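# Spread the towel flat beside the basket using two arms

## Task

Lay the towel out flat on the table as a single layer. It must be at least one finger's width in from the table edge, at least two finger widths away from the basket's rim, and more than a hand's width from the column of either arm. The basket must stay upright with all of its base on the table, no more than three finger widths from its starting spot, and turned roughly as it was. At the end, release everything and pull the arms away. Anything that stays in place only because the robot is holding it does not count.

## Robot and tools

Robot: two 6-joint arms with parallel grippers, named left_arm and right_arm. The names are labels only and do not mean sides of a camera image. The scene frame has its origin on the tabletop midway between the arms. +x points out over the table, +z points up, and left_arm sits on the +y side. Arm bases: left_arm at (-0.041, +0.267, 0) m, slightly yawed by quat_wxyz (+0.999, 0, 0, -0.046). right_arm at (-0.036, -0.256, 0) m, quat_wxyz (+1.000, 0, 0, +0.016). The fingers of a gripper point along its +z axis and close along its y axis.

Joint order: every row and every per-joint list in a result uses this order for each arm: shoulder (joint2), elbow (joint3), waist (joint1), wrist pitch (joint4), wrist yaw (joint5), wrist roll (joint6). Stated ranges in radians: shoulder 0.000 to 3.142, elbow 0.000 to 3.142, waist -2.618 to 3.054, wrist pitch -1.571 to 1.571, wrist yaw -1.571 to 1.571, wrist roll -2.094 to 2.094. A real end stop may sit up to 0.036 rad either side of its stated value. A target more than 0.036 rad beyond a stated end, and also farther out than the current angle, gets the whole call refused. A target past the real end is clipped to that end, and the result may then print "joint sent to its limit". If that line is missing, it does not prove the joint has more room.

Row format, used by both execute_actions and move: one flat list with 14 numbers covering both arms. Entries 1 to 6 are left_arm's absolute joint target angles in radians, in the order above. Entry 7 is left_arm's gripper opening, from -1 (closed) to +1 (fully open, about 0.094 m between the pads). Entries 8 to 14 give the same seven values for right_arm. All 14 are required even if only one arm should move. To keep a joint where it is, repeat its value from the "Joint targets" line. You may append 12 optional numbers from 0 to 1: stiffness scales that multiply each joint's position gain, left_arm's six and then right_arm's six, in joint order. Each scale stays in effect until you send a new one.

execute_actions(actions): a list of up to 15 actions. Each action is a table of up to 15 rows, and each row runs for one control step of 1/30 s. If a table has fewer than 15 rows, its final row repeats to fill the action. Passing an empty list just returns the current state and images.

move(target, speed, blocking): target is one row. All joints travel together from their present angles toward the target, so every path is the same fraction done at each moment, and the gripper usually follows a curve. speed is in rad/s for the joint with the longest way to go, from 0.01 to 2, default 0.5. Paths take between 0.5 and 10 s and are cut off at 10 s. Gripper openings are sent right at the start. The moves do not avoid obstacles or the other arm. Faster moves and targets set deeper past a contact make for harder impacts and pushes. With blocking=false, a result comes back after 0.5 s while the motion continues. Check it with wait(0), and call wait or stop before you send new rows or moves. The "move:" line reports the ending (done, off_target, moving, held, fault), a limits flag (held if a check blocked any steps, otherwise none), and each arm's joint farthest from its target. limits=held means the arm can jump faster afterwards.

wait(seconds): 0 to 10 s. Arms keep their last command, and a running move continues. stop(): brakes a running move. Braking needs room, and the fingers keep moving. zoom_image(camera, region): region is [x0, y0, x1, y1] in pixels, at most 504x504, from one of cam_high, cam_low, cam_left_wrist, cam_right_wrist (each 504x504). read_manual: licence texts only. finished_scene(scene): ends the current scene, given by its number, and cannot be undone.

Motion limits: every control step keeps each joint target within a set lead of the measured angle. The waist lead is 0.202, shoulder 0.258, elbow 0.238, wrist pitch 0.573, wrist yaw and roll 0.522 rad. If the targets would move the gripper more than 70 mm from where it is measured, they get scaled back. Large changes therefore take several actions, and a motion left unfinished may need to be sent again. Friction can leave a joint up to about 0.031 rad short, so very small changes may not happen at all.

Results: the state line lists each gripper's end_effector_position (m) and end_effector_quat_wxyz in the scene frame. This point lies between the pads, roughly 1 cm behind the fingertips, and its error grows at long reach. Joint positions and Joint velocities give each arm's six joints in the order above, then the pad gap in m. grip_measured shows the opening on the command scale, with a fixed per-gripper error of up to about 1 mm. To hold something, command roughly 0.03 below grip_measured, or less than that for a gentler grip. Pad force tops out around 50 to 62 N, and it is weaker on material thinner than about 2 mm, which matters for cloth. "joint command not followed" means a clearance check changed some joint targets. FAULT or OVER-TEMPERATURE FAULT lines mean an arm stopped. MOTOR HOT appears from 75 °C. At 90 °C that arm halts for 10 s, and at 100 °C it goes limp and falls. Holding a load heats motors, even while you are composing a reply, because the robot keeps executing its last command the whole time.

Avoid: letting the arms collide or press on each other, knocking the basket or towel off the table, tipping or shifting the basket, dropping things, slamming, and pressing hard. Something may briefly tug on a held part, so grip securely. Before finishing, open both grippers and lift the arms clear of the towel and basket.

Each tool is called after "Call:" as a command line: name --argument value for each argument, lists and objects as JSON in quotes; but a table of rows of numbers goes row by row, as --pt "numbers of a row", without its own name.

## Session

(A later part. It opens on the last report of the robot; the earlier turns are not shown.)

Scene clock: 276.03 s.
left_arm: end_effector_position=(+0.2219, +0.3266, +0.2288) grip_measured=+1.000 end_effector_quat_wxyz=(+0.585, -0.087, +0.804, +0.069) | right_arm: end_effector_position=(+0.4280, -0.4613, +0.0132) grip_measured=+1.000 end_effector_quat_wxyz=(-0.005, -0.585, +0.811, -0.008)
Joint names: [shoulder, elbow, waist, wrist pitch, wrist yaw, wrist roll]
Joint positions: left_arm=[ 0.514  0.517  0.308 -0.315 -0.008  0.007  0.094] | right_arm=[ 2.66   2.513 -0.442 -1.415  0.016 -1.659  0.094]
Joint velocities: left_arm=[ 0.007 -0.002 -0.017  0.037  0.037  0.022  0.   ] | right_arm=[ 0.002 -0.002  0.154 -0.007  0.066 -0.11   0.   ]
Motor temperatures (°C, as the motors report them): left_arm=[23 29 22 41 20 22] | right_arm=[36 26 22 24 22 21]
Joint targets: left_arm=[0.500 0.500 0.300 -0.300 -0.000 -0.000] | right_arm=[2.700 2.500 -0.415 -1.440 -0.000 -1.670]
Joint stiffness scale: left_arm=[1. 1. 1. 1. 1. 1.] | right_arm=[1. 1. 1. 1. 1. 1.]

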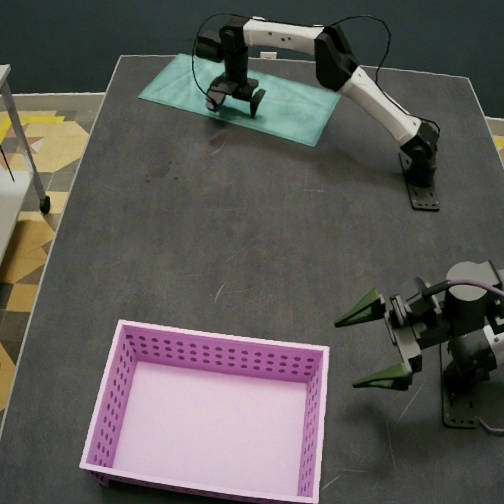

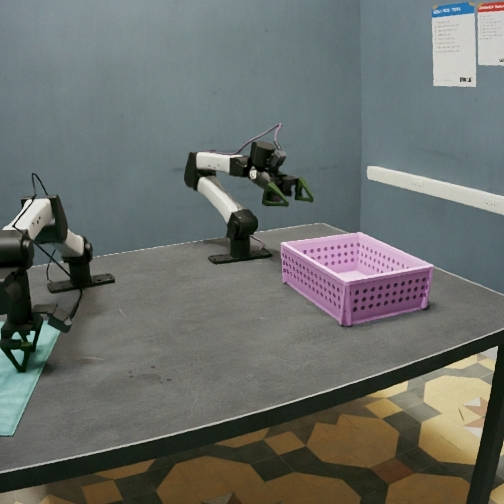

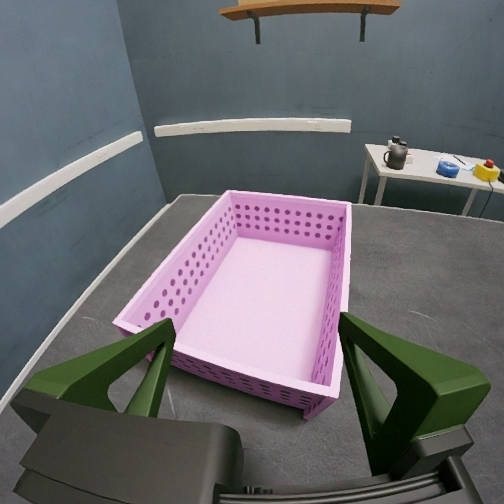

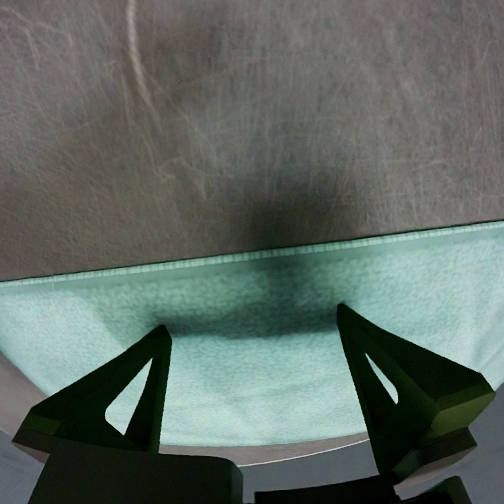

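Working well. Continue the sweep, then lift.

Call:
execute_actions --actions '[[[0.5,0.5,0.3,-0.3,0,0,1,2.70,2.50,-0.410,-1.44,0,-1.67,1],[0.5,0.5,0.3,-0.3,0,0,1,2.70,2.50,-0.405,-1.44,0,-1.67,1],[0.5,0.5,0.3,-0.3,0,0,1,2.70,2.50,-0.400,-1.44,0,-1.67,1],[0.5,0.5,0.3,-0.3,0,0,1,2.70,2.50,-0.394,-1.44,0,-1.67,1],[0.5,0.5,0.3,-0.3,0,0,1,2.70,2.50,-0.388,-1.44,0,-1.67,1],[0.5,0.5,0.3,-0.3,0,0,1,2.70,2.50,-0.382,-1.44,0,-1.67,1],[0.5,0.5,0.3,-0.3,0,0,1,2.70,2.50,-0.376,-1.44,0,-1.67,1],[0.5,0.5,0.3,-0.3,0,0,1,2.70,2.50,-0.370,-1.44,0,-1.67,1],[0.5,0.5,0.3,-0.3,0,0,1,2.70,2.50,-0.364,-1.44,0,-1.67,1],[0.5,0.5,0.3,-0.3,0,0,1,2.70,2.50,-0.358,-1.44,0,-1.67,1],[0.5,0.5,0.3,-0.3,0,0,1,2.70,2.50,-0.352,-1.44,0,-1.67,1],[0.5,0.5,0.3,-0.3,0,0,1,2.70,2.50,-0.346,-1.44,0,-1.67,1],[0.5,0.5,0.3,-0.3,0,0,1,2.70,2.50,-0.340,-1.44,0,-1.67,1],[0.5,0.5,0.3,-0.3,0,0,1,2.70,2.50,-0.334,-1.44,0,-1.67,1],[0.5,0.5,0.3,-0.3,0,0,1,2.70,2.50,-0.328,-1.44,0,-1.67,1]],[[0.5,0.5,0.3,-0.3,0,0,1,2.70,2.50,-0.322,-1.44,0,-1.67,1],[0.5,0.5,0.3,-0.3,0,0,1,2.70,2.50,-0.316,-1.44,0,-1.67,1],[0.5,0.5,0.3,-0.3,0,0,1,2.70,2.50,-0.310,-1.44,0,-1.67,1],[0.5,0.5,0.3,-0.3,0,0,1,2.70,2.50,-0.304,-1.44,0,-1.67,1],[0.5,0.5,0.3,-0.3,0,0,1,2.70,2.50,-0.298,-1.44,0,-1.67,1],[0.5,0.5,0.3,-0.3,0,0,1,2.70,2.50,-0.292,-1.44,0,-1.67,1],[0.5,0.5,0.3,-0.3,0,0,1,2.70,2.50,-0.286,-1.44,0,-1.67,1],[0.5,0.5,0.3,-0.3,0,0,1,2.70,2.50,-0.281,-1.44,0,-1.67,1],[0.5,0.5,0.3,-0.3,0,0,1,2.70,2.50,-0.277,-1.44,0,-1.67,1],[0.5,0.5,0.3,-0.3,0,0,1,2.70,2.50,-0.273,-1.44,0,-1.67,1],[0.5,0.5,0.3,-0.3,0,0,1,2.70,2.50,-0.270,-1.44,0,-1.67,1]]]'

Call:
move --target '[0.4,0.4,0.3,-0.3,0,0,1, 1.3,1.6,-0.28,-1.44,0,-1.67,1]' --speed 0.9

Scene clock: 293.00 s.
left_arm: end_effector_position=(+0.2219, +0.3266, +0.2288) grip_measured=+1.000 end_effector_quat_wxyz=(+0.585, -0.087, +0.804, +0.069) | right_arm: end_effector_position=(+0.4546, -0.3853, +0.0132) grip_measured=+1.000 end_effector_quat_wxyz=(-0.005, -0.647, +0.762, -0.009)
Joint names: [shoulder, elbow, waist, wrist pitch, wrist yaw, wrist roll]
Joint positions: left_arm=[ 0.514  0.517  0.308 -0.315 -0.008  0.007  0.094] | right_arm=[ 2.66   2.513 -0.282 -1.415  0.019 -1.659  0.094]
Joint velocities: left_arm=[-0.017 -0.007  0.007 -0.037  0.007  0.051  0.   ] | right_arm=[0.002 0.007 0.007 0.007 0.051 0.007 0.   ]
Motor temperatures (°C, as the motors report them): left_arm=[23 29 22 42 20 22] | right_arm=[37 26 22 24 22 21]
Joint targets: left_arm=[0.500 0.500 0.300 -0.300 0.000 0.000] | right_arm=[2.700 2.500 -0.270 -1.440 0.000 -1.670]
Joint stiffness scale: left_arm=[1. 1. 1. 1. 1. 1.] | right_arm=[1. 1. 1. 1. 1. 1.]

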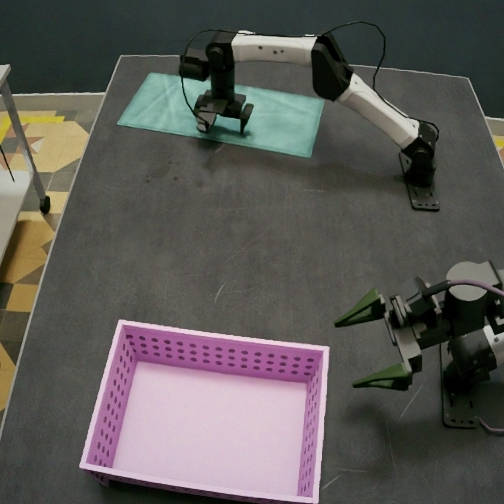

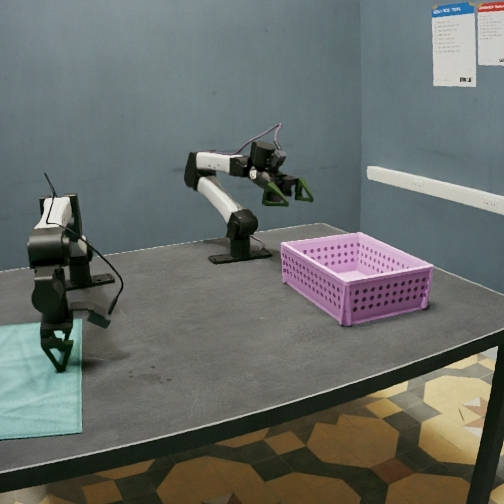

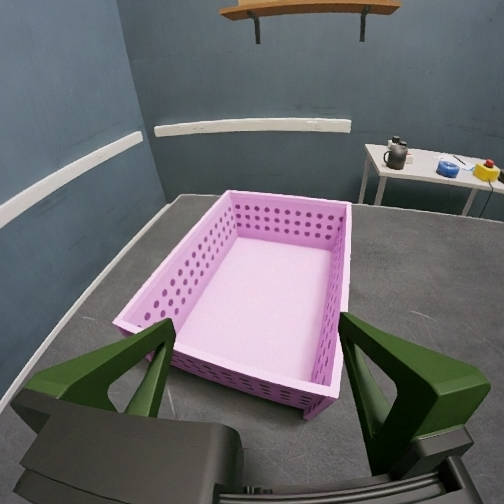

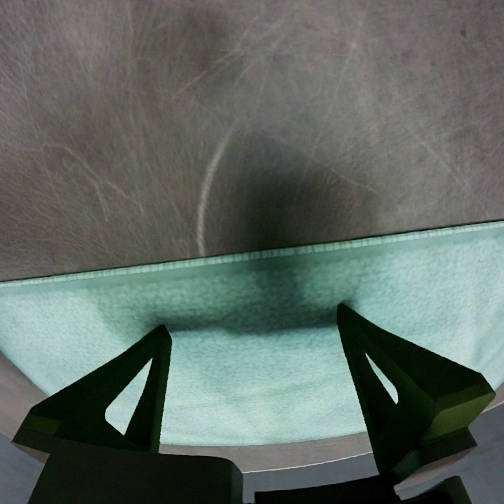

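Scene clock: 295.10 s.
left_arm: end_effector_position=(+0.2104, +0.3241, +0.2051) grip_measured=+1.000 end_effector_quat_wxyz=(+0.585, -0.087, +0.804, +0.069) | right_arm: end_effector_position=(+0.2276, -0.3252, +0.2805) grip_measured=+1.000 end_effector_quat_wxyz=(+0.126, -0.630, +0.743, -0.185)
Joint names: [shoulder, elbow, waist, wrist pitch, wrist yaw, wrist roll]
Joint positions: left_arm=[ 0.415  0.417  0.308 -0.315 -0.008  0.007  0.094] | right_arm=[ 1.307  1.623 -0.282 -1.436  0.008 -1.66   0.094]
Joint velocities: left_arm=[-0.002  0.007 -0.022 -0.022  0.007  0.037  0.   ] | right_arm=[-0.002  0.012 -0.007 -0.139 -0.081 -0.022  0.   ]
Motor temperatures (°C, as the motors report them): left_arm=[23 30 22 42 20 22] | right_arm=[37 26 22 24 22 21]
Joint targets: left_arm=[0.400 0.400 0.300 -0.300 -0.000 0.000] | right_arm=[1.300 1.600 -0.280 -1.440 -0.000 -1.670]
Joint stiffness scale: left_arm=[1. 1. 1. 1. 1. 1.] | right_arm=[1. 1. 1. 1. 1. 1.]
move: off_target (right_arm); limits=none; left_arm: farthest joint: the elbow, 0.017 radians from its target (0.117 radians at the start); right_arm: farthest joint: the elbow, 0.023 radians from its target (0.913 radians at the start)

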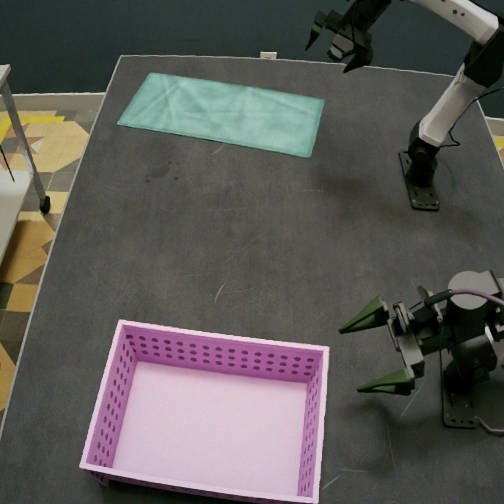

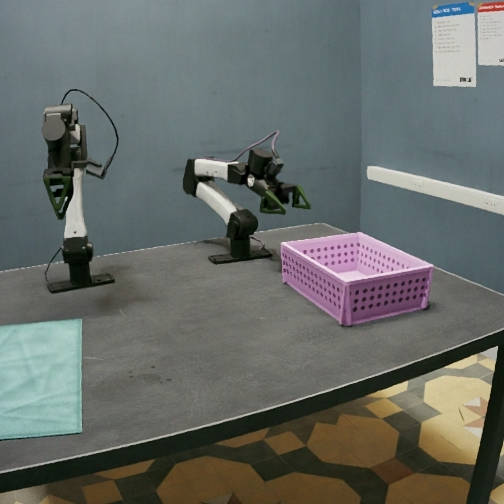

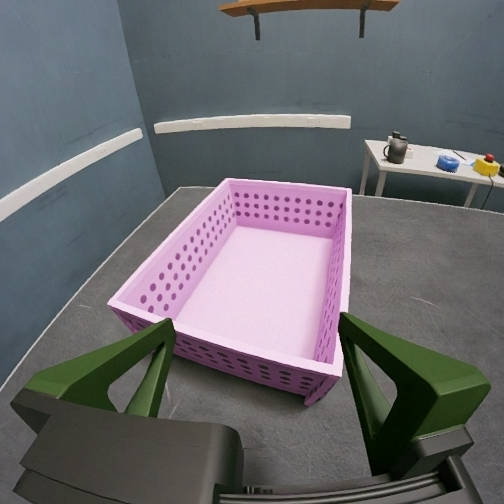

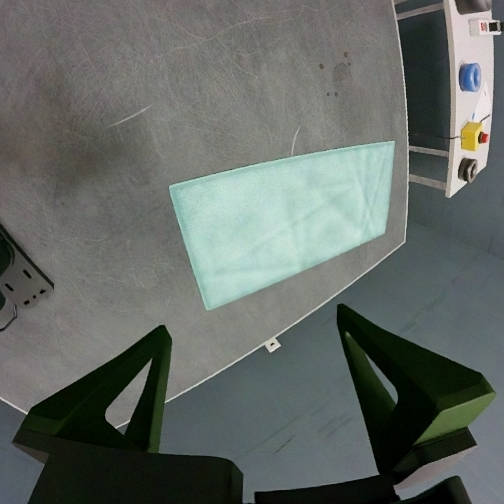

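Call:
zoom_image --camera "cam_right_wrist" --region '[150, 120, 420, 330]'

Call:
move --target '[0.4,0.7,0.0,-0.3,0,0,1, 1.0,1.4,-0.28,-1.44,0,-1.67,1]' --speed 0.7

Region (150, 120, 420, 330) of cam_right_wrist's 504x504 image, scaled by 1.867, with more detail than that image has.

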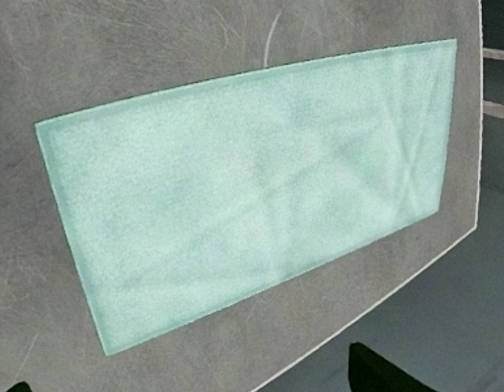

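Scene clock: 309.13 s.
left_arm: end_effector_position=(+0.2028, +0.2478, +0.3362) grip_measured=+1.000 end_effector_quat_wxyz=(+0.697, +0.031, +0.716, -0.025) | right_arm: end_effector_position=(+0.1648, -0.3091, +0.2804) grip_measured=+1.000 end_effector_quat_wxyz=(+0.152, -0.623, +0.734, -0.222)
Joint names: [shoulder, elbow, waist, wrist pitch, wrist yaw, wrist roll]
Joint positions: left_arm=[ 0.415  0.685  0.008 -0.299 -0.005  0.007  0.094] | right_arm=[ 1.011  1.424 -0.282 -1.438  0.008 -1.66   0.094]
Joint velocities: left_arm=[-0.002  0.007 -0.007 -0.037 -0.022  0.007  0.   ] | right_arm=[ 0.002  0.002 -0.002  0.037  0.037 -0.051  0.   ]
Motor temperatures (°C, as the motors report them): left_arm=[23 30 22 42 20 22] | right_arm=[34 26 22 25 22 21]
Joint targets: left_arm=[0.400 0.700 0.000 -0.300 0.000 -0.000] | right_arm=[1.000 1.400 -0.280 -1.440 0.000 -1.670]
Joint stiffness scale: left_arm=[1. 1. 1. 1. 1. 1.] | right_arm=[1. 1. 1. 1. 1. 1.]
move: off_target (right_arm); limits=none; left_arm: farthest joint: the shoulder, 0.015 radians from its target (0.015 radians at the start); right_arm: farthest joint: the elbow, 0.024 radians from its target (0.223 radians at the start)

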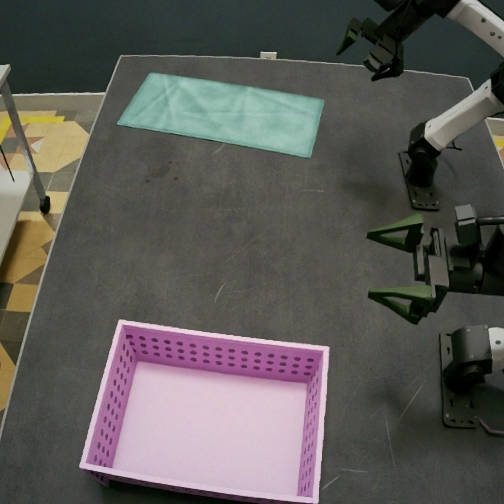

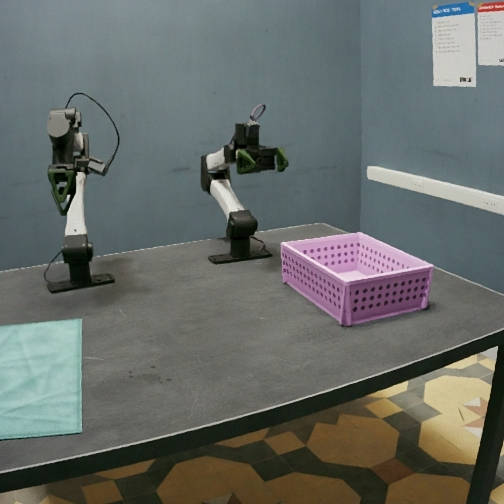

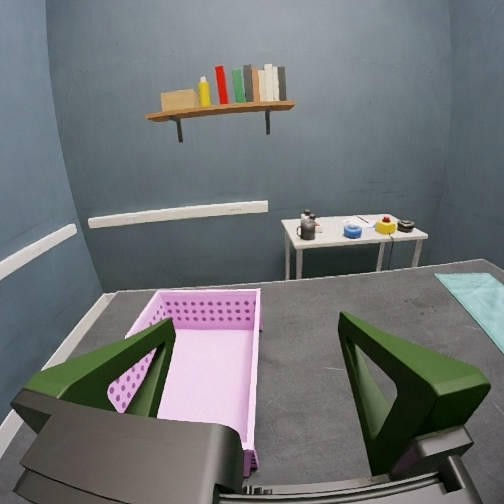

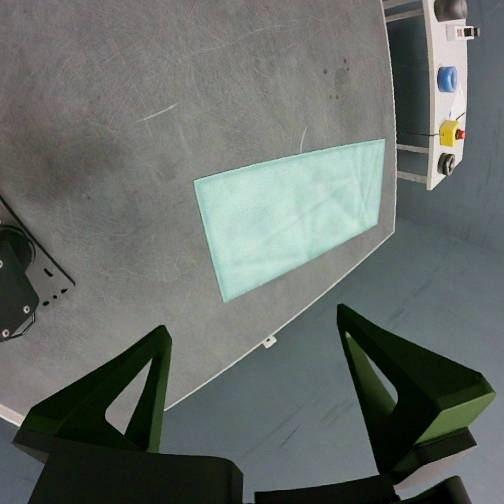

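Call:
finished_scene --scene 1

The scene is finished: the task was done.


## Next scene

The same job, from a new start.

Call:
execute_actions --actions '[]'

Scene clock: 0.00 s.
left_arm: end_effector_position=(+0.3097, -0.0952, +0.2703) grip_measured=+1.000 end_effector_quat_wxyz=(+0.644, +0.017, +0.696, -0.318) | right_arm: end_effector_position=(+0.2458, -0.3451, +0.3584) grip_measured=+1.000 end_effector_quat_wxyz=(+0.669, +0.454, +0.575, -0.126)
Joint names: [shoulder, elbow, waist, wrist pitch, wrist yaw, wrist roll]
Joint positions: left_arm=[ 1.67   0.963 -0.868  0.741 -0.476 -0.418  0.094] | right_arm=[ 0.903  0.912  0.203 -0.168  1.084  0.623  0.094]
Joint velocities: left_arm=[-0.012 -0.007 -0.002 -0.066 -0.051  0.066  0.   ] | right_arm=[ 0.002  0.012  0.012 -0.007 -0.051 -0.095  0.   ]
Motor temperatures (°C, as the motors report them): left_arm=[23 26 22 34 20 22] | right_arm=[26 24 22 24 22 21]
Joint targets: left_arm=[1.670 0.963 -0.868 0.741 -0.476 -0.418] | right_arm=[0.903 0.912 0.203 -0.168 1.084 0.623]
Joint stiffness scale: left_arm=[1. 1. 1. 1. 1. 1.] | right_arm=[1. 1. 1. 1. 1. 1.]

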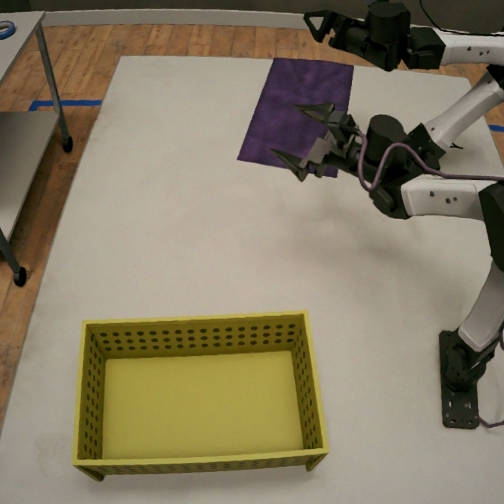

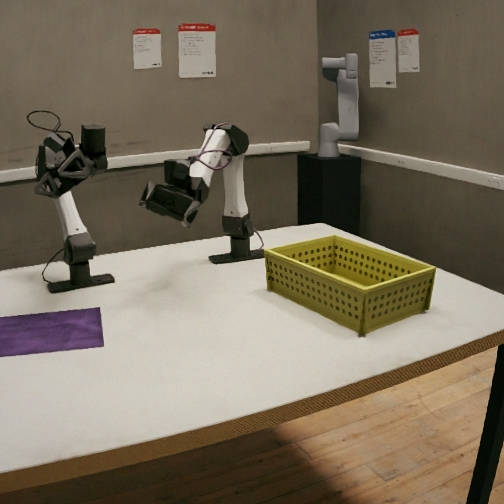

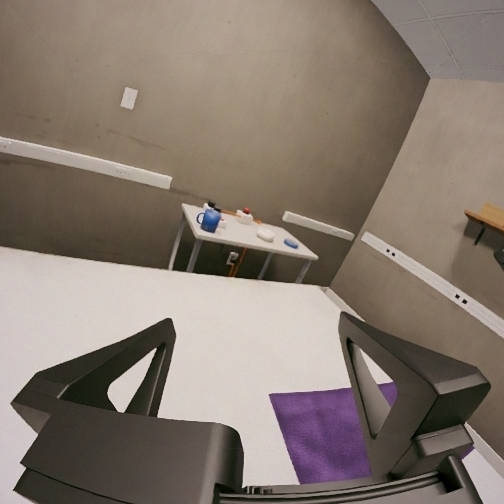

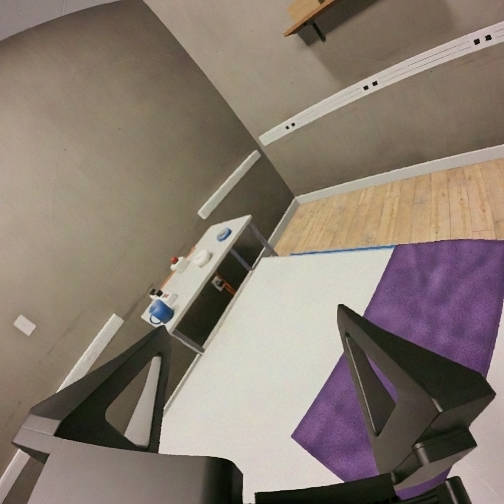

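Call:
zoom_image --camera "cam_high" --region '[220, 40, 380, 200]'

Call:
zoom_image --camera "cam_low" --region '[0, 260, 140, 380]'

Region (220, 40, 380, 200) of cam_high's 504x504 image, scaled by 3.150, with more detail than that image has.

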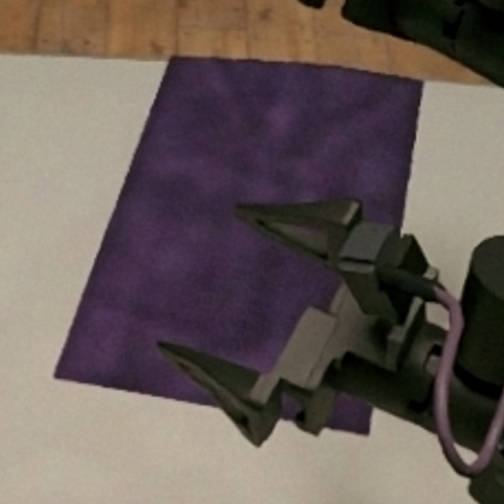

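Region (0, 260, 140, 380) of cam_low's 504x504 image, scaled by 3.600, with more detail than that image has; it fills the top 432 rows of this view, and the rest is white.

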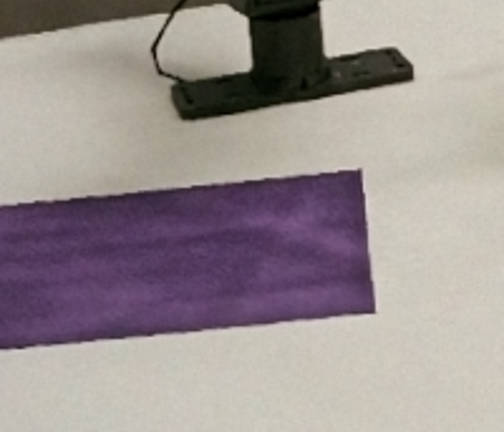

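Call:
move --target '[0.5,0.7,-0.2,0,0,0,1, 1.807,1.25,-0.185,-1.005,0,1.62,1]' --speed 0.9

Scene clock: 33.60 s.
left_arm: end_effector_position=(+0.2045, +0.1933, +0.4059) grip_measured=+1.000 end_effector_quat_wxyz=(+0.772, +0.088, +0.619, -0.117) | right_arm: end_effector_position=(+0.2769, -0.3030, +0.0398) grip_measured=+1.000 end_effector_quat_wxyz=(+0.002, +0.768, +0.640, -0.004)
Joint names: [shoulder, elbow, waist, wrist pitch, wrist yaw, wrist roll]
Joint positions: left_arm=[ 0.507  0.72  -0.208  0.009 -0.009 -0.008  0.094] | right_arm=[ 1.798  1.214 -0.175 -0.989  0.008  1.608  0.094]
Joint velocities: left_arm=[-0.022 -0.002 -0.012  0.022 -0.066  0.066  0.   ] | right_arm=[ 0.002 -0.007 -0.002 -0.022  0.066  0.081  0.   ]
Motor temperatures (°C, as the motors report them): left_arm=[28 29 22 38 20 22] | right_arm=[25 28 22 26 22 21]
Joint targets: left_arm=[0.500 0.700 -0.200 -0.000 0.000 -0.000] | right_arm=[1.807 1.250 -0.185 -1.005 0.000 1.620]
Joint stiffness scale: left_arm=[1. 1. 1. 1. 1. 1.] | right_arm=[1. 1. 1. 1. 1. 1.]
move: off_target (right_arm); limits=none; left_arm: farthest joint: the elbow, 0.020 radians from its target (0.263 radians at the start); right_arm: farthest joint: the elbow, 0.036 radians from its target (0.338 radians at the start)

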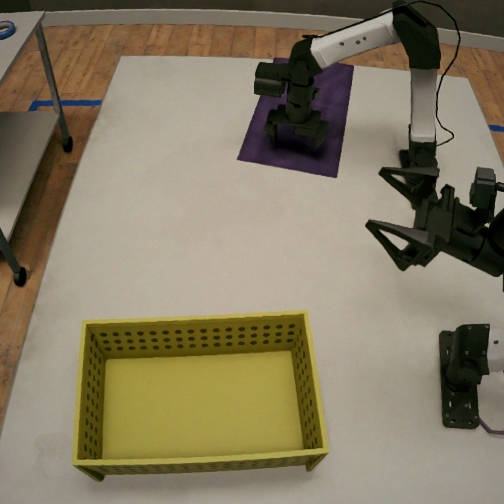

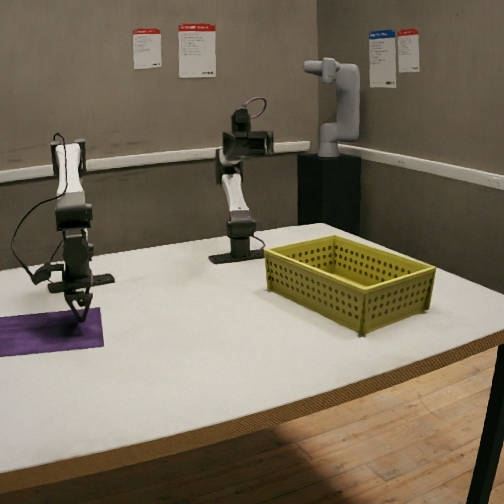

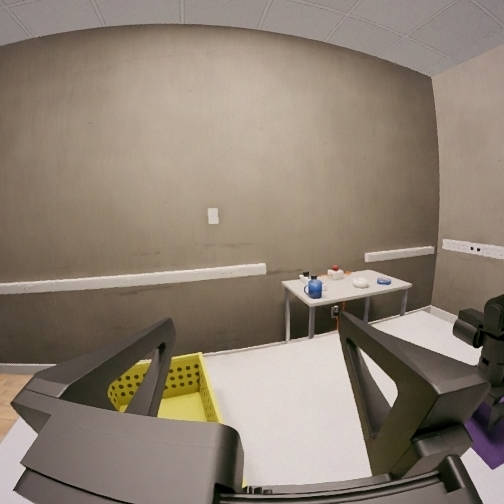

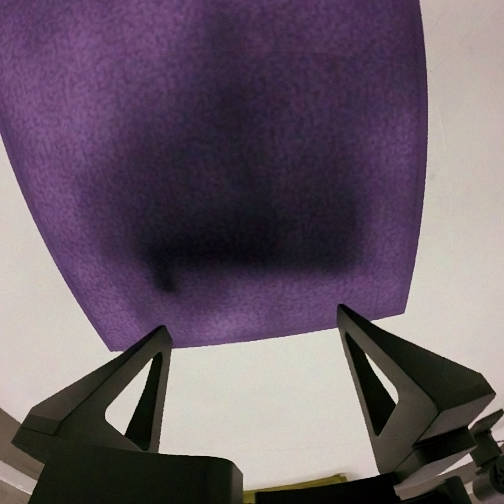

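Call:
execute_actions --actions '[[[0.5,0.7,-0.2,0,0,0,1,1.813,1.247,-0.184,-0.995,0,1.62,1],[0.5,0.7,-0.2,0,0,0,1,1.821,1.244,-0.183,-0.985,0,1.62,1],[0.5,0.7,-0.2,0,0,0,1,1.830,1.241,-0.182,-0.974,0,1.62,1],[0.5,0.7,-0.2,0,0,0,1,1.839,1.238,-0.181,-0.962,0,1.62,1],[0.5,0.7,-0.2,0,0,0,1,1.848,1.235,-0.180,-0.950,0,1.62,1],[0.5,0.7,-0.2,0,0,0,1,1.857,1.232,-0.179,-0.938,0,1.62,1],[0.5,0.7,-0.2,0,0,0,1,1.866,1.229,-0.178,-0.926,0,1.62,1],[0.5,0.7,-0.2,0,0,0,1,1.874,1.226,-0.177,-0.915,0,1.62,1],[0.5,0.7,-0.2,0,0,0,1,1.882,1.223,-0.176,-0.904,0,1.62,1],[0.5,0.7,-0.2,0,0,0,1,1.889,1.220,-0.175,-0.894,0,1.62,1],[0.5,0.7,-0.2,0,0,0,1,1.896,1.217,-0.175,-0.886,0,1.62,1],[0.5,0.7,-0.2,0,0,0,1,1.902,1.214,-0.175,-0.882,0,1.62,1],[0.5,0.7,-0.2,0,0,0,1,1.908,1.212,-0.175,-0.880,0,1.62,1],[0.5,0.7,-0.2,0,0,0,1,1.914,1.210,-0.175,-0.880,0,1.62,1],[0.5,0.7,-0.2,0,0,0,1,1.920,1.210,-0.175,-0.880,0,1.62,1]]]'

Call:
wait --seconds 0.3

Scene clock: 54.17 s.
left_arm: end_effector_position=(+0.2045, +0.1933, +0.4058) grip_measured=+1.000 end_effector_quat_wxyz=(+0.772, +0.088, +0.619, -0.117) | right_arm: end_effector_position=(+0.2870, -0.3043, +0.0108) grip_measured=+1.000 end_effector_quat_wxyz=(-0.006, +0.768, +0.640, -0.010)
Joint names: [shoulder, elbow, waist, wrist pitch, wrist yaw, wrist roll]
Joint positions: left_arm=[ 0.507  0.72  -0.208  0.008 -0.009 -0.007  0.094] | right_arm=[ 1.894  1.214 -0.175 -0.914  0.007  1.609  0.094]
Joint velocities: left_arm=[-0.022  0.012 -0.017 -0.037  0.051 -0.022  0.   ] | right_arm=[ 0.11  -0.017 -0.012 -0.007 -0.066 -0.022  0.   ]
Motor temperatures (°C, as the motors report them): left_arm=[26 29 22 38 20 22] | right_arm=[27 30 22 25 22 21]
Joint targets: left_arm=[0.500 0.700 -0.200 -0.000 -0.000 0.000] | right_arm=[1.920 1.210 -0.175 -0.880 0.000 1.620]
Joint stiffness scale: left_arm=[1. 1. 1. 1. 1. 1.] | right_arm=[1. 1. 1. 1. 1. 1.]

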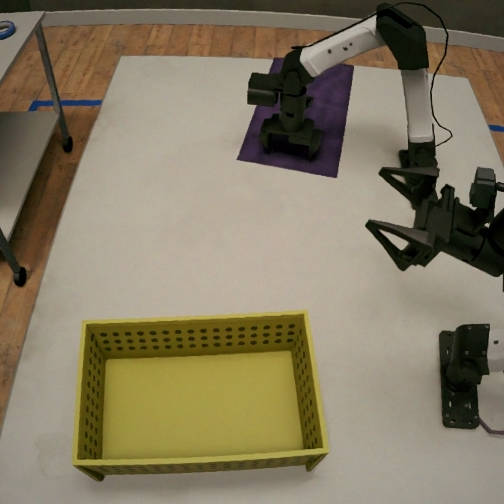

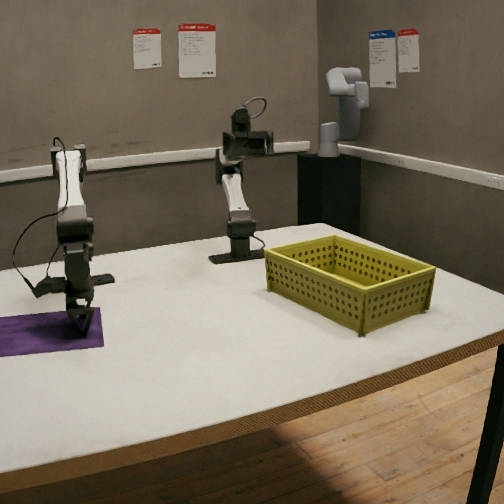

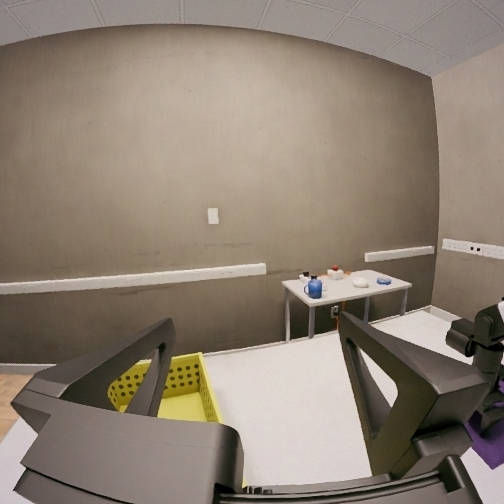

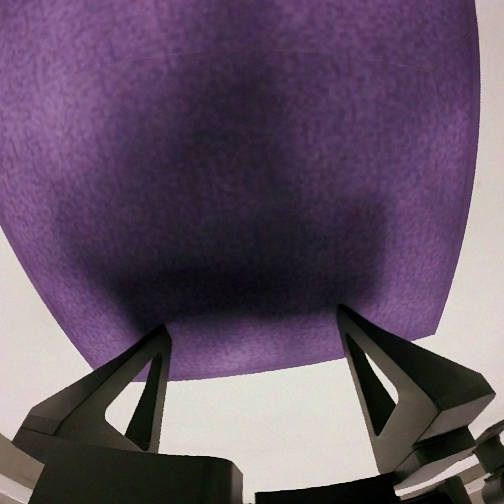

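Scene clock: 54.47 s.
left_arm: end_effector_position=(+0.2045, +0.1933, +0.4058) grip_measured=+1.000 end_effector_quat_wxyz=(+0.772, +0.088, +0.619, -0.117) | right_arm: end_effector_position=(+0.2889, -0.3046, +0.0105) grip_measured=+1.000 end_effector_quat_wxyz=(-0.003, +0.768, +0.640, -0.008)
Joint names: [shoulder, elbow, waist, wrist pitch, wrist yaw, wrist roll]
Joint positions: left_arm=[ 0.507  0.72  -0.208  0.008 -0.009 -0.007  0.094] | right_arm=[ 1.894  1.214 -0.175 -0.906  0.007  1.609  0.094]
Joint velocities: left_arm=[-0.007 -0.012  0.012 -0.022 -0.022  0.007  0.   ] | right_arm=[-0.002 -0.002  0.007 -0.022 -0.066  0.007  0.   ]
Motor temperatures (°C, as the motors report them): left_arm=[26 29 22 38 20 22] | right_arm=[27 30 22 25 22 21]
Joint targets: left_arm=[0.500 0.700 -0.200 -0.000 -0.000 0.000] | right_arm=[1.920 1.210 -0.175 -0.880 0.000 1.620]
Joint stiffness scale: left_arm=[1. 1. 1. 1. 1. 1.] | right_arm=[1. 1. 1. 1. 1. 1.]
wait: 0.30 s; no rest

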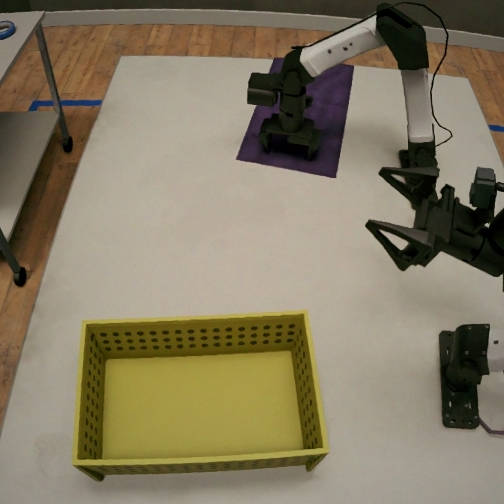

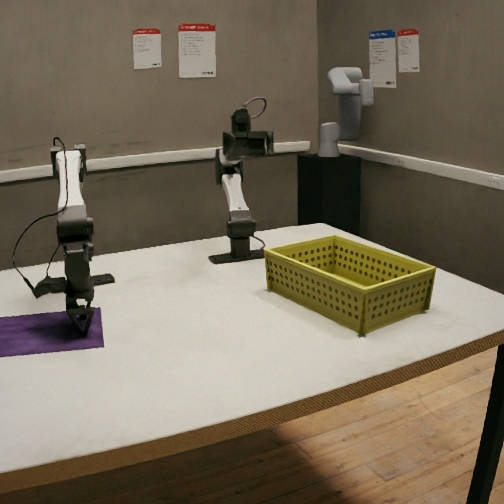

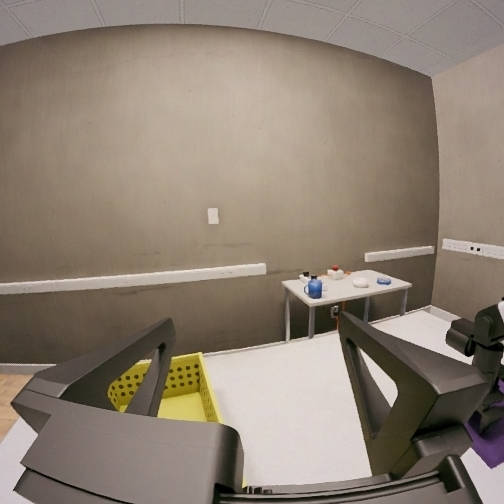

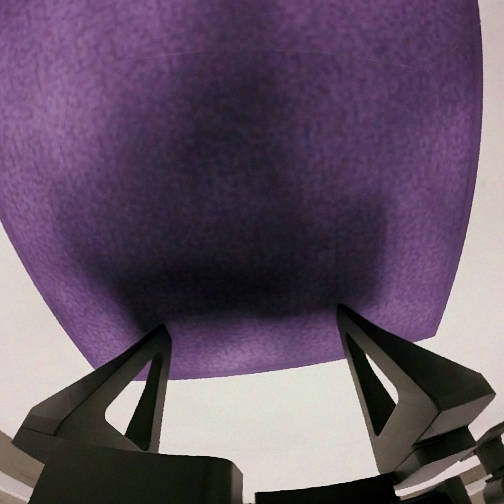

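Call:
execute_actions --actions '[[[0.5,0.7,-0.2,0,0,0,1,1.925,1.212,-0.173,-0.882,0,1.622,1],[0.5,0.7,-0.2,0,0,0,1,1.931,1.214,-0.168,-0.884,0,1.627,1],[0.5,0.7,-0.2,0,0,0,1,1.936,1.217,-0.161,-0.886,0,1.633,1],[0.5,0.7,-0.2,0,0,0,1,1.938,1.220,-0.151,-0.886,0,1.642,1],[0.5,0.7,-0.2,0,0,0,1,1.940,1.223,-0.139,-0.887,0,1.653,1],[0.5,0.7,-0.2,0,0,0,1,1.942,1.226,-0.127,-0.888,0,1.663,1],[0.5,0.7,-0.2,0,0,0,1,1.945,1.229,-0.116,-0.888,0,1.674,1],[0.5,0.7,-0.2,0,0,0,1,1.947,1.233,-0.104,-0.889,0,1.685,1],[0.5,0.7,-0.2,0,0,0,1,1.950,1.236,-0.093,-0.890,0,1.695,1],[0.5,0.7,-0.2,0,0,0,1,1.953,1.240,-0.082,-0.891,0,1.706,1],[0.5,0.7,-0.2,0,0,0,1,1.956,1.244,-0.070,-0.893,0,1.716,1],[0.5,0.7,-0.2,0,0,0,1,1.959,1.249,-0.059,-0.894,0,1.726,1],[0.5,0.7,-0.2,0,0,0,1,1.962,1.253,-0.048,-0.895,0,1.736,1],[0.5,0.7,-0.2,0,0,0,1,1.965,1.257,-0.038,-0.896,0,1.747,1],[0.5,0.7,-0.2,0,0,0,1,1.968,1.262,-0.027,-0.898,0,1.757,1]],[[0.5,0.7,-0.2,0,0,0,1,1.971,1.267,-0.016,-0.899,0,1.767,1],[0.5,0.7,-0.2,0,0,0,1,1.975,1.272,-0.006,-0.901,0,1.777,1],[0.5,0.7,-0.2,0,0,0,1,1.978,1.277,0.005,-0.903,0,1.786,1],[0.5,0.7,-0.2,0,0,0,1,1.982,1.283,0.015,-0.904,0,1.796,1],[0.5,0.7,-0.2,0,0,0,1,1.986,1.288,0.025,-0.906,0,1.806,1],[0.5,0.7,-0.2,0,0,0,1,1.990,1.294,0.035,-0.908,0,1.815,1],[0.5,0.7,-0.2,0,0,0,1,1.994,1.300,0.045,-0.910,0,1.825,1],[0.5,0.7,-0.2,0,0,0,1,1.998,1.306,0.055,-0.912,0,1.834,1],[0.5,0.7,-0.2,0,0,0,1,2.002,1.312,0.065,-0.914,0,1.844,1],[0.5,0.7,-0.2,0,0,0,1,2.007,1.319,0.074,-0.916,0,1.853,1],[0.5,0.7,-0.2,0,0,0,1,2.011,1.325,0.084,-0.919,0,1.862,1],[0.5,0.7,-0.2,0,0,0,1,2.016,1.332,0.093,-0.921,0,1.872,1],[0.5,0.7,-0.2,0,0,0,1,2.021,1.339,0.102,-0.923,0,1.881,1],[0.5,0.7,-0.2,0,0,0,1,2.025,1.346,0.111,-0.926,0,1.890,1],[0.5,0.7,-0.2,0,0,0,1,2.030,1.353,0.120,-0.928,0,1.899,1]],[[0.5,0.7,-0.2,0,0,0,1,2.035,1.361,0.129,-0.931,0,1.907,1],[0.5,0.7,-0.2,0,0,0,1,2.041,1.369,0.138,-0.934,0,1.916,1],[0.5,0.7,-0.2,0,0,0,1,2.046,1.376,0.147,-0.937,0,1.925,1],[0.5,0.7,-0.2,0,0,0,1,2.051,1.384,0.155,-0.939,0,1.934,1],[0.5,0.7,-0.2,0,0,0,1,2.057,1.392,0.164,-0.942,0,1.942,1],[0.5,0.7,-0.2,0,0,0,1,2.062,1.401,0.172,-0.945,0,1.951,1],[0.5,0.7,-0.2,0,0,0,1,2.068,1.409,0.180,-0.948,0,1.959,1],[0.5,0.7,-0.2,0,0,0,1,2.074,1.418,0.189,-0.952,0,1.967,1],[0.5,0.7,-0.2,0,0,0,1,2.080,1.427,0.197,-0.955,0,1.976,1],[0.5,0.7,-0.2,0,0,0,1,2.086,1.436,0.205,-0.958,0,1.984,1],[0.5,0.7,-0.2,0,0,0,1,2.091,1.443,0.211,-0.961,0,1.990,1],[0.5,0.7,-0.2,0,0,0,1,2.094,1.448,0.215,-0.963,0,1.995,1],[0.5,0.7,-0.2,0,0,0,1,2.098,1.454,0.220,-0.965,0,2.0,1]]]'

Call:
zoom_image --camera "cam_high" --region '[190, 40, 450, 240]'

Scene clock: 93.07 s.
left_arm: end_effector_position=(+0.2045, +0.1933, +0.4058) grip_measured=+1.000 end_effector_quat_wxyz=(+0.772, +0.088, +0.619, -0.117) | right_arm: end_effector_position=(+0.3303, -0.1720, +0.0094) grip_measured=+1.000 end_effector_quat_wxyz=(+0.009, +0.762, +0.648, -0.007)
Joint names: [shoulder, elbow, waist, wrist pitch, wrist yaw, wrist roll]
Joint positions: left_arm=[ 0.507  0.72  -0.208  0.008 -0.009 -0.007  0.094] | right_arm=[ 2.052  1.438  0.205 -0.961  0.023  1.969  0.094]
Joint velocities: left_arm=[-0.002 -0.007  0.012 -0.022 -0.037  0.007  0.   ] | right_arm=[ 0.042  0.051  0.085 -0.037  0.037  0.051  0.   ]
Motor temperatures (°C, as the motors report them): left_arm=[25 29 22 39 20 22] | right_arm=[28 29 22 25 22 21]
Joint targets: left_arm=[0.500 0.700 -0.200 0.000 -0.000 -0.000] | right_arm=[2.098 1.454 0.220 -0.965 -0.000 2.000]
Joint stiffness scale: left_arm=[1. 1. 1. 1. 1. 1.] | right_arm=[1. 1. 1. 1. 1. 1.]

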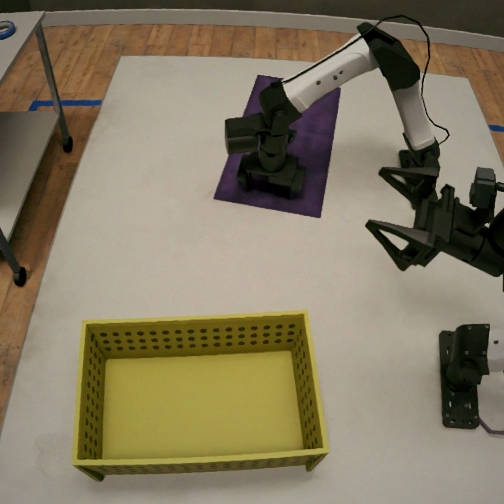

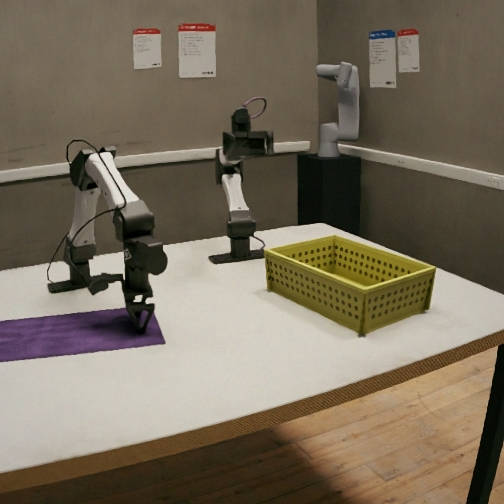

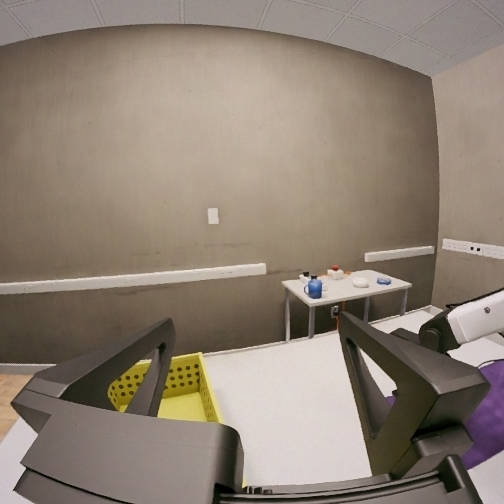

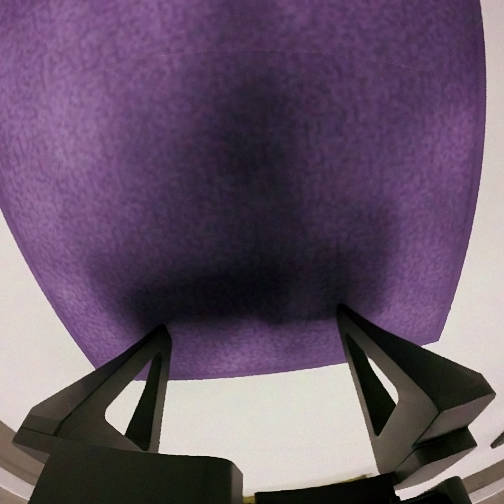

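Region (190, 40, 450, 240) of cam_high's 504x504 image, scaled by 1.938, with more detail than that image has; it fills the top 388 rows of this view, and the rest is white.

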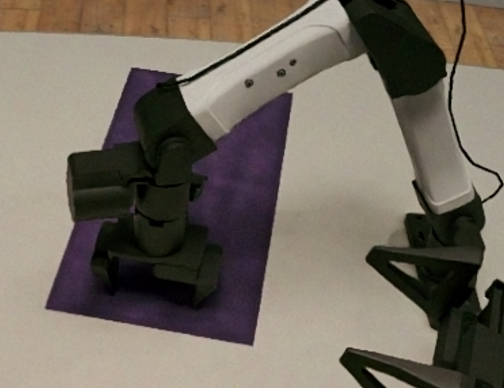

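Call:
move --target '[0.5,0.7,-0.2,0,0,0,1, 1.0,1.43,0.21,-1.4,0,1.98,1]' --speed 0.9

Call:
zoom_image --camera "cam_high" --region '[190, 40, 450, 240]'

Scene clock: 100.47 s.
left_arm: end_effector_position=(+0.2045, +0.1933, +0.4058) grip_measured=+1.000 end_effector_quat_wxyz=(+0.772, +0.088, +0.619, -0.117) | right_arm: end_effector_position=(+0.1759, -0.2060, +0.2940) grip_measured=+1.000 end_effector_quat_wxyz=(+0.139, +0.729, +0.613, +0.272)
Joint names: [shoulder, elbow, waist, wrist pitch, wrist yaw, wrist roll]
Joint positions: left_arm=[ 0.507  0.72  -0.208  0.008 -0.009 -0.007  0.094] | right_arm=[ 1.004  1.44   0.207 -1.387  0.008  1.98   0.094]
Joint velocities: left_arm=[ 0.002  0.002 -0.007 -0.095 -0.051  0.022  0.   ] | right_arm=[-0.012 -0.002  0.007 -0.051 -0.081 -0.007  0.   ]
Motor temperatures (°C, as the motors report them): left_arm=[24 29 22 39 20 22] | right_arm=[28 29 22 25 22 21]
Joint targets: left_arm=[0.500 0.700 -0.200 -0.000 -0.000 -0.000] | right_arm=[1.000 1.430 0.210 -1.400 0.000 1.980]
Joint stiffness scale: left_arm=[1. 1. 1. 1. 1. 1.] | right_arm=[1. 1. 1. 1. 1. 1.]
move: done; limits=none; left_arm: farthest joint: the elbow, 0.020 radians from its target (0.020 radians at the start); right_arm: farthest joint: the wrist pitch, 0.013 radians from its target (0.438 radians at the start)

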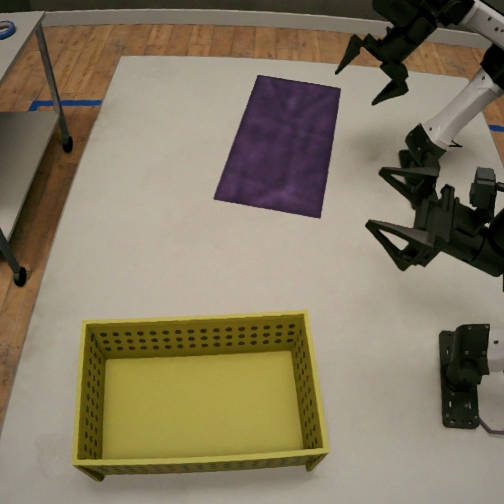

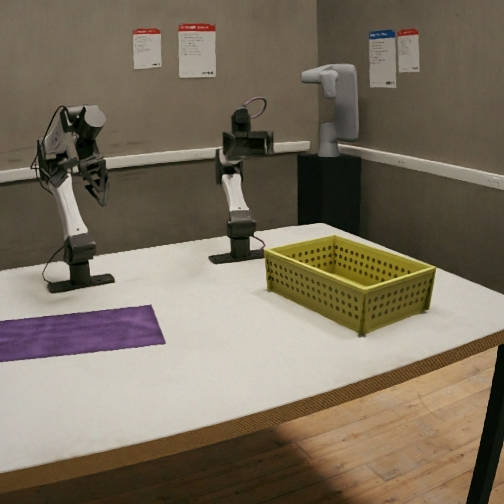

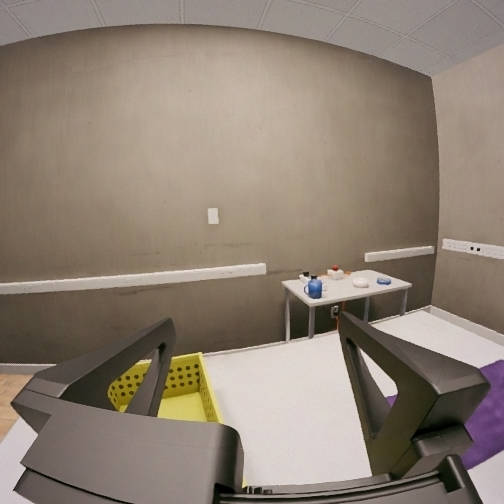

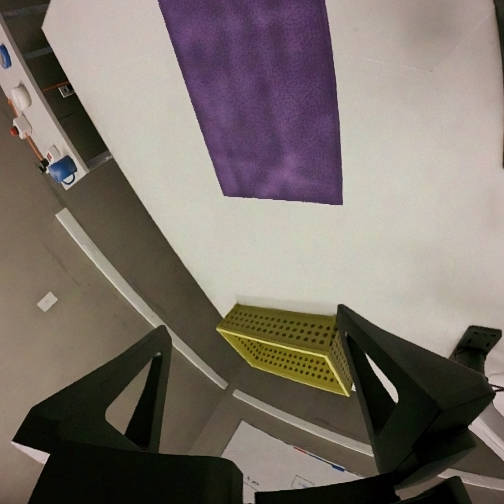

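Region (190, 40, 450, 240) of cam_high's 504x504 image, scaled by 1.938, with more detail than that image has; it fills the top 388 rows of this view, and the rest is white.

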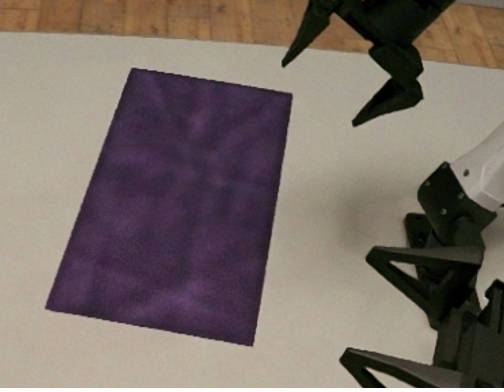

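Call:
finished_scene --scene 2

The scene is finished: the task was done.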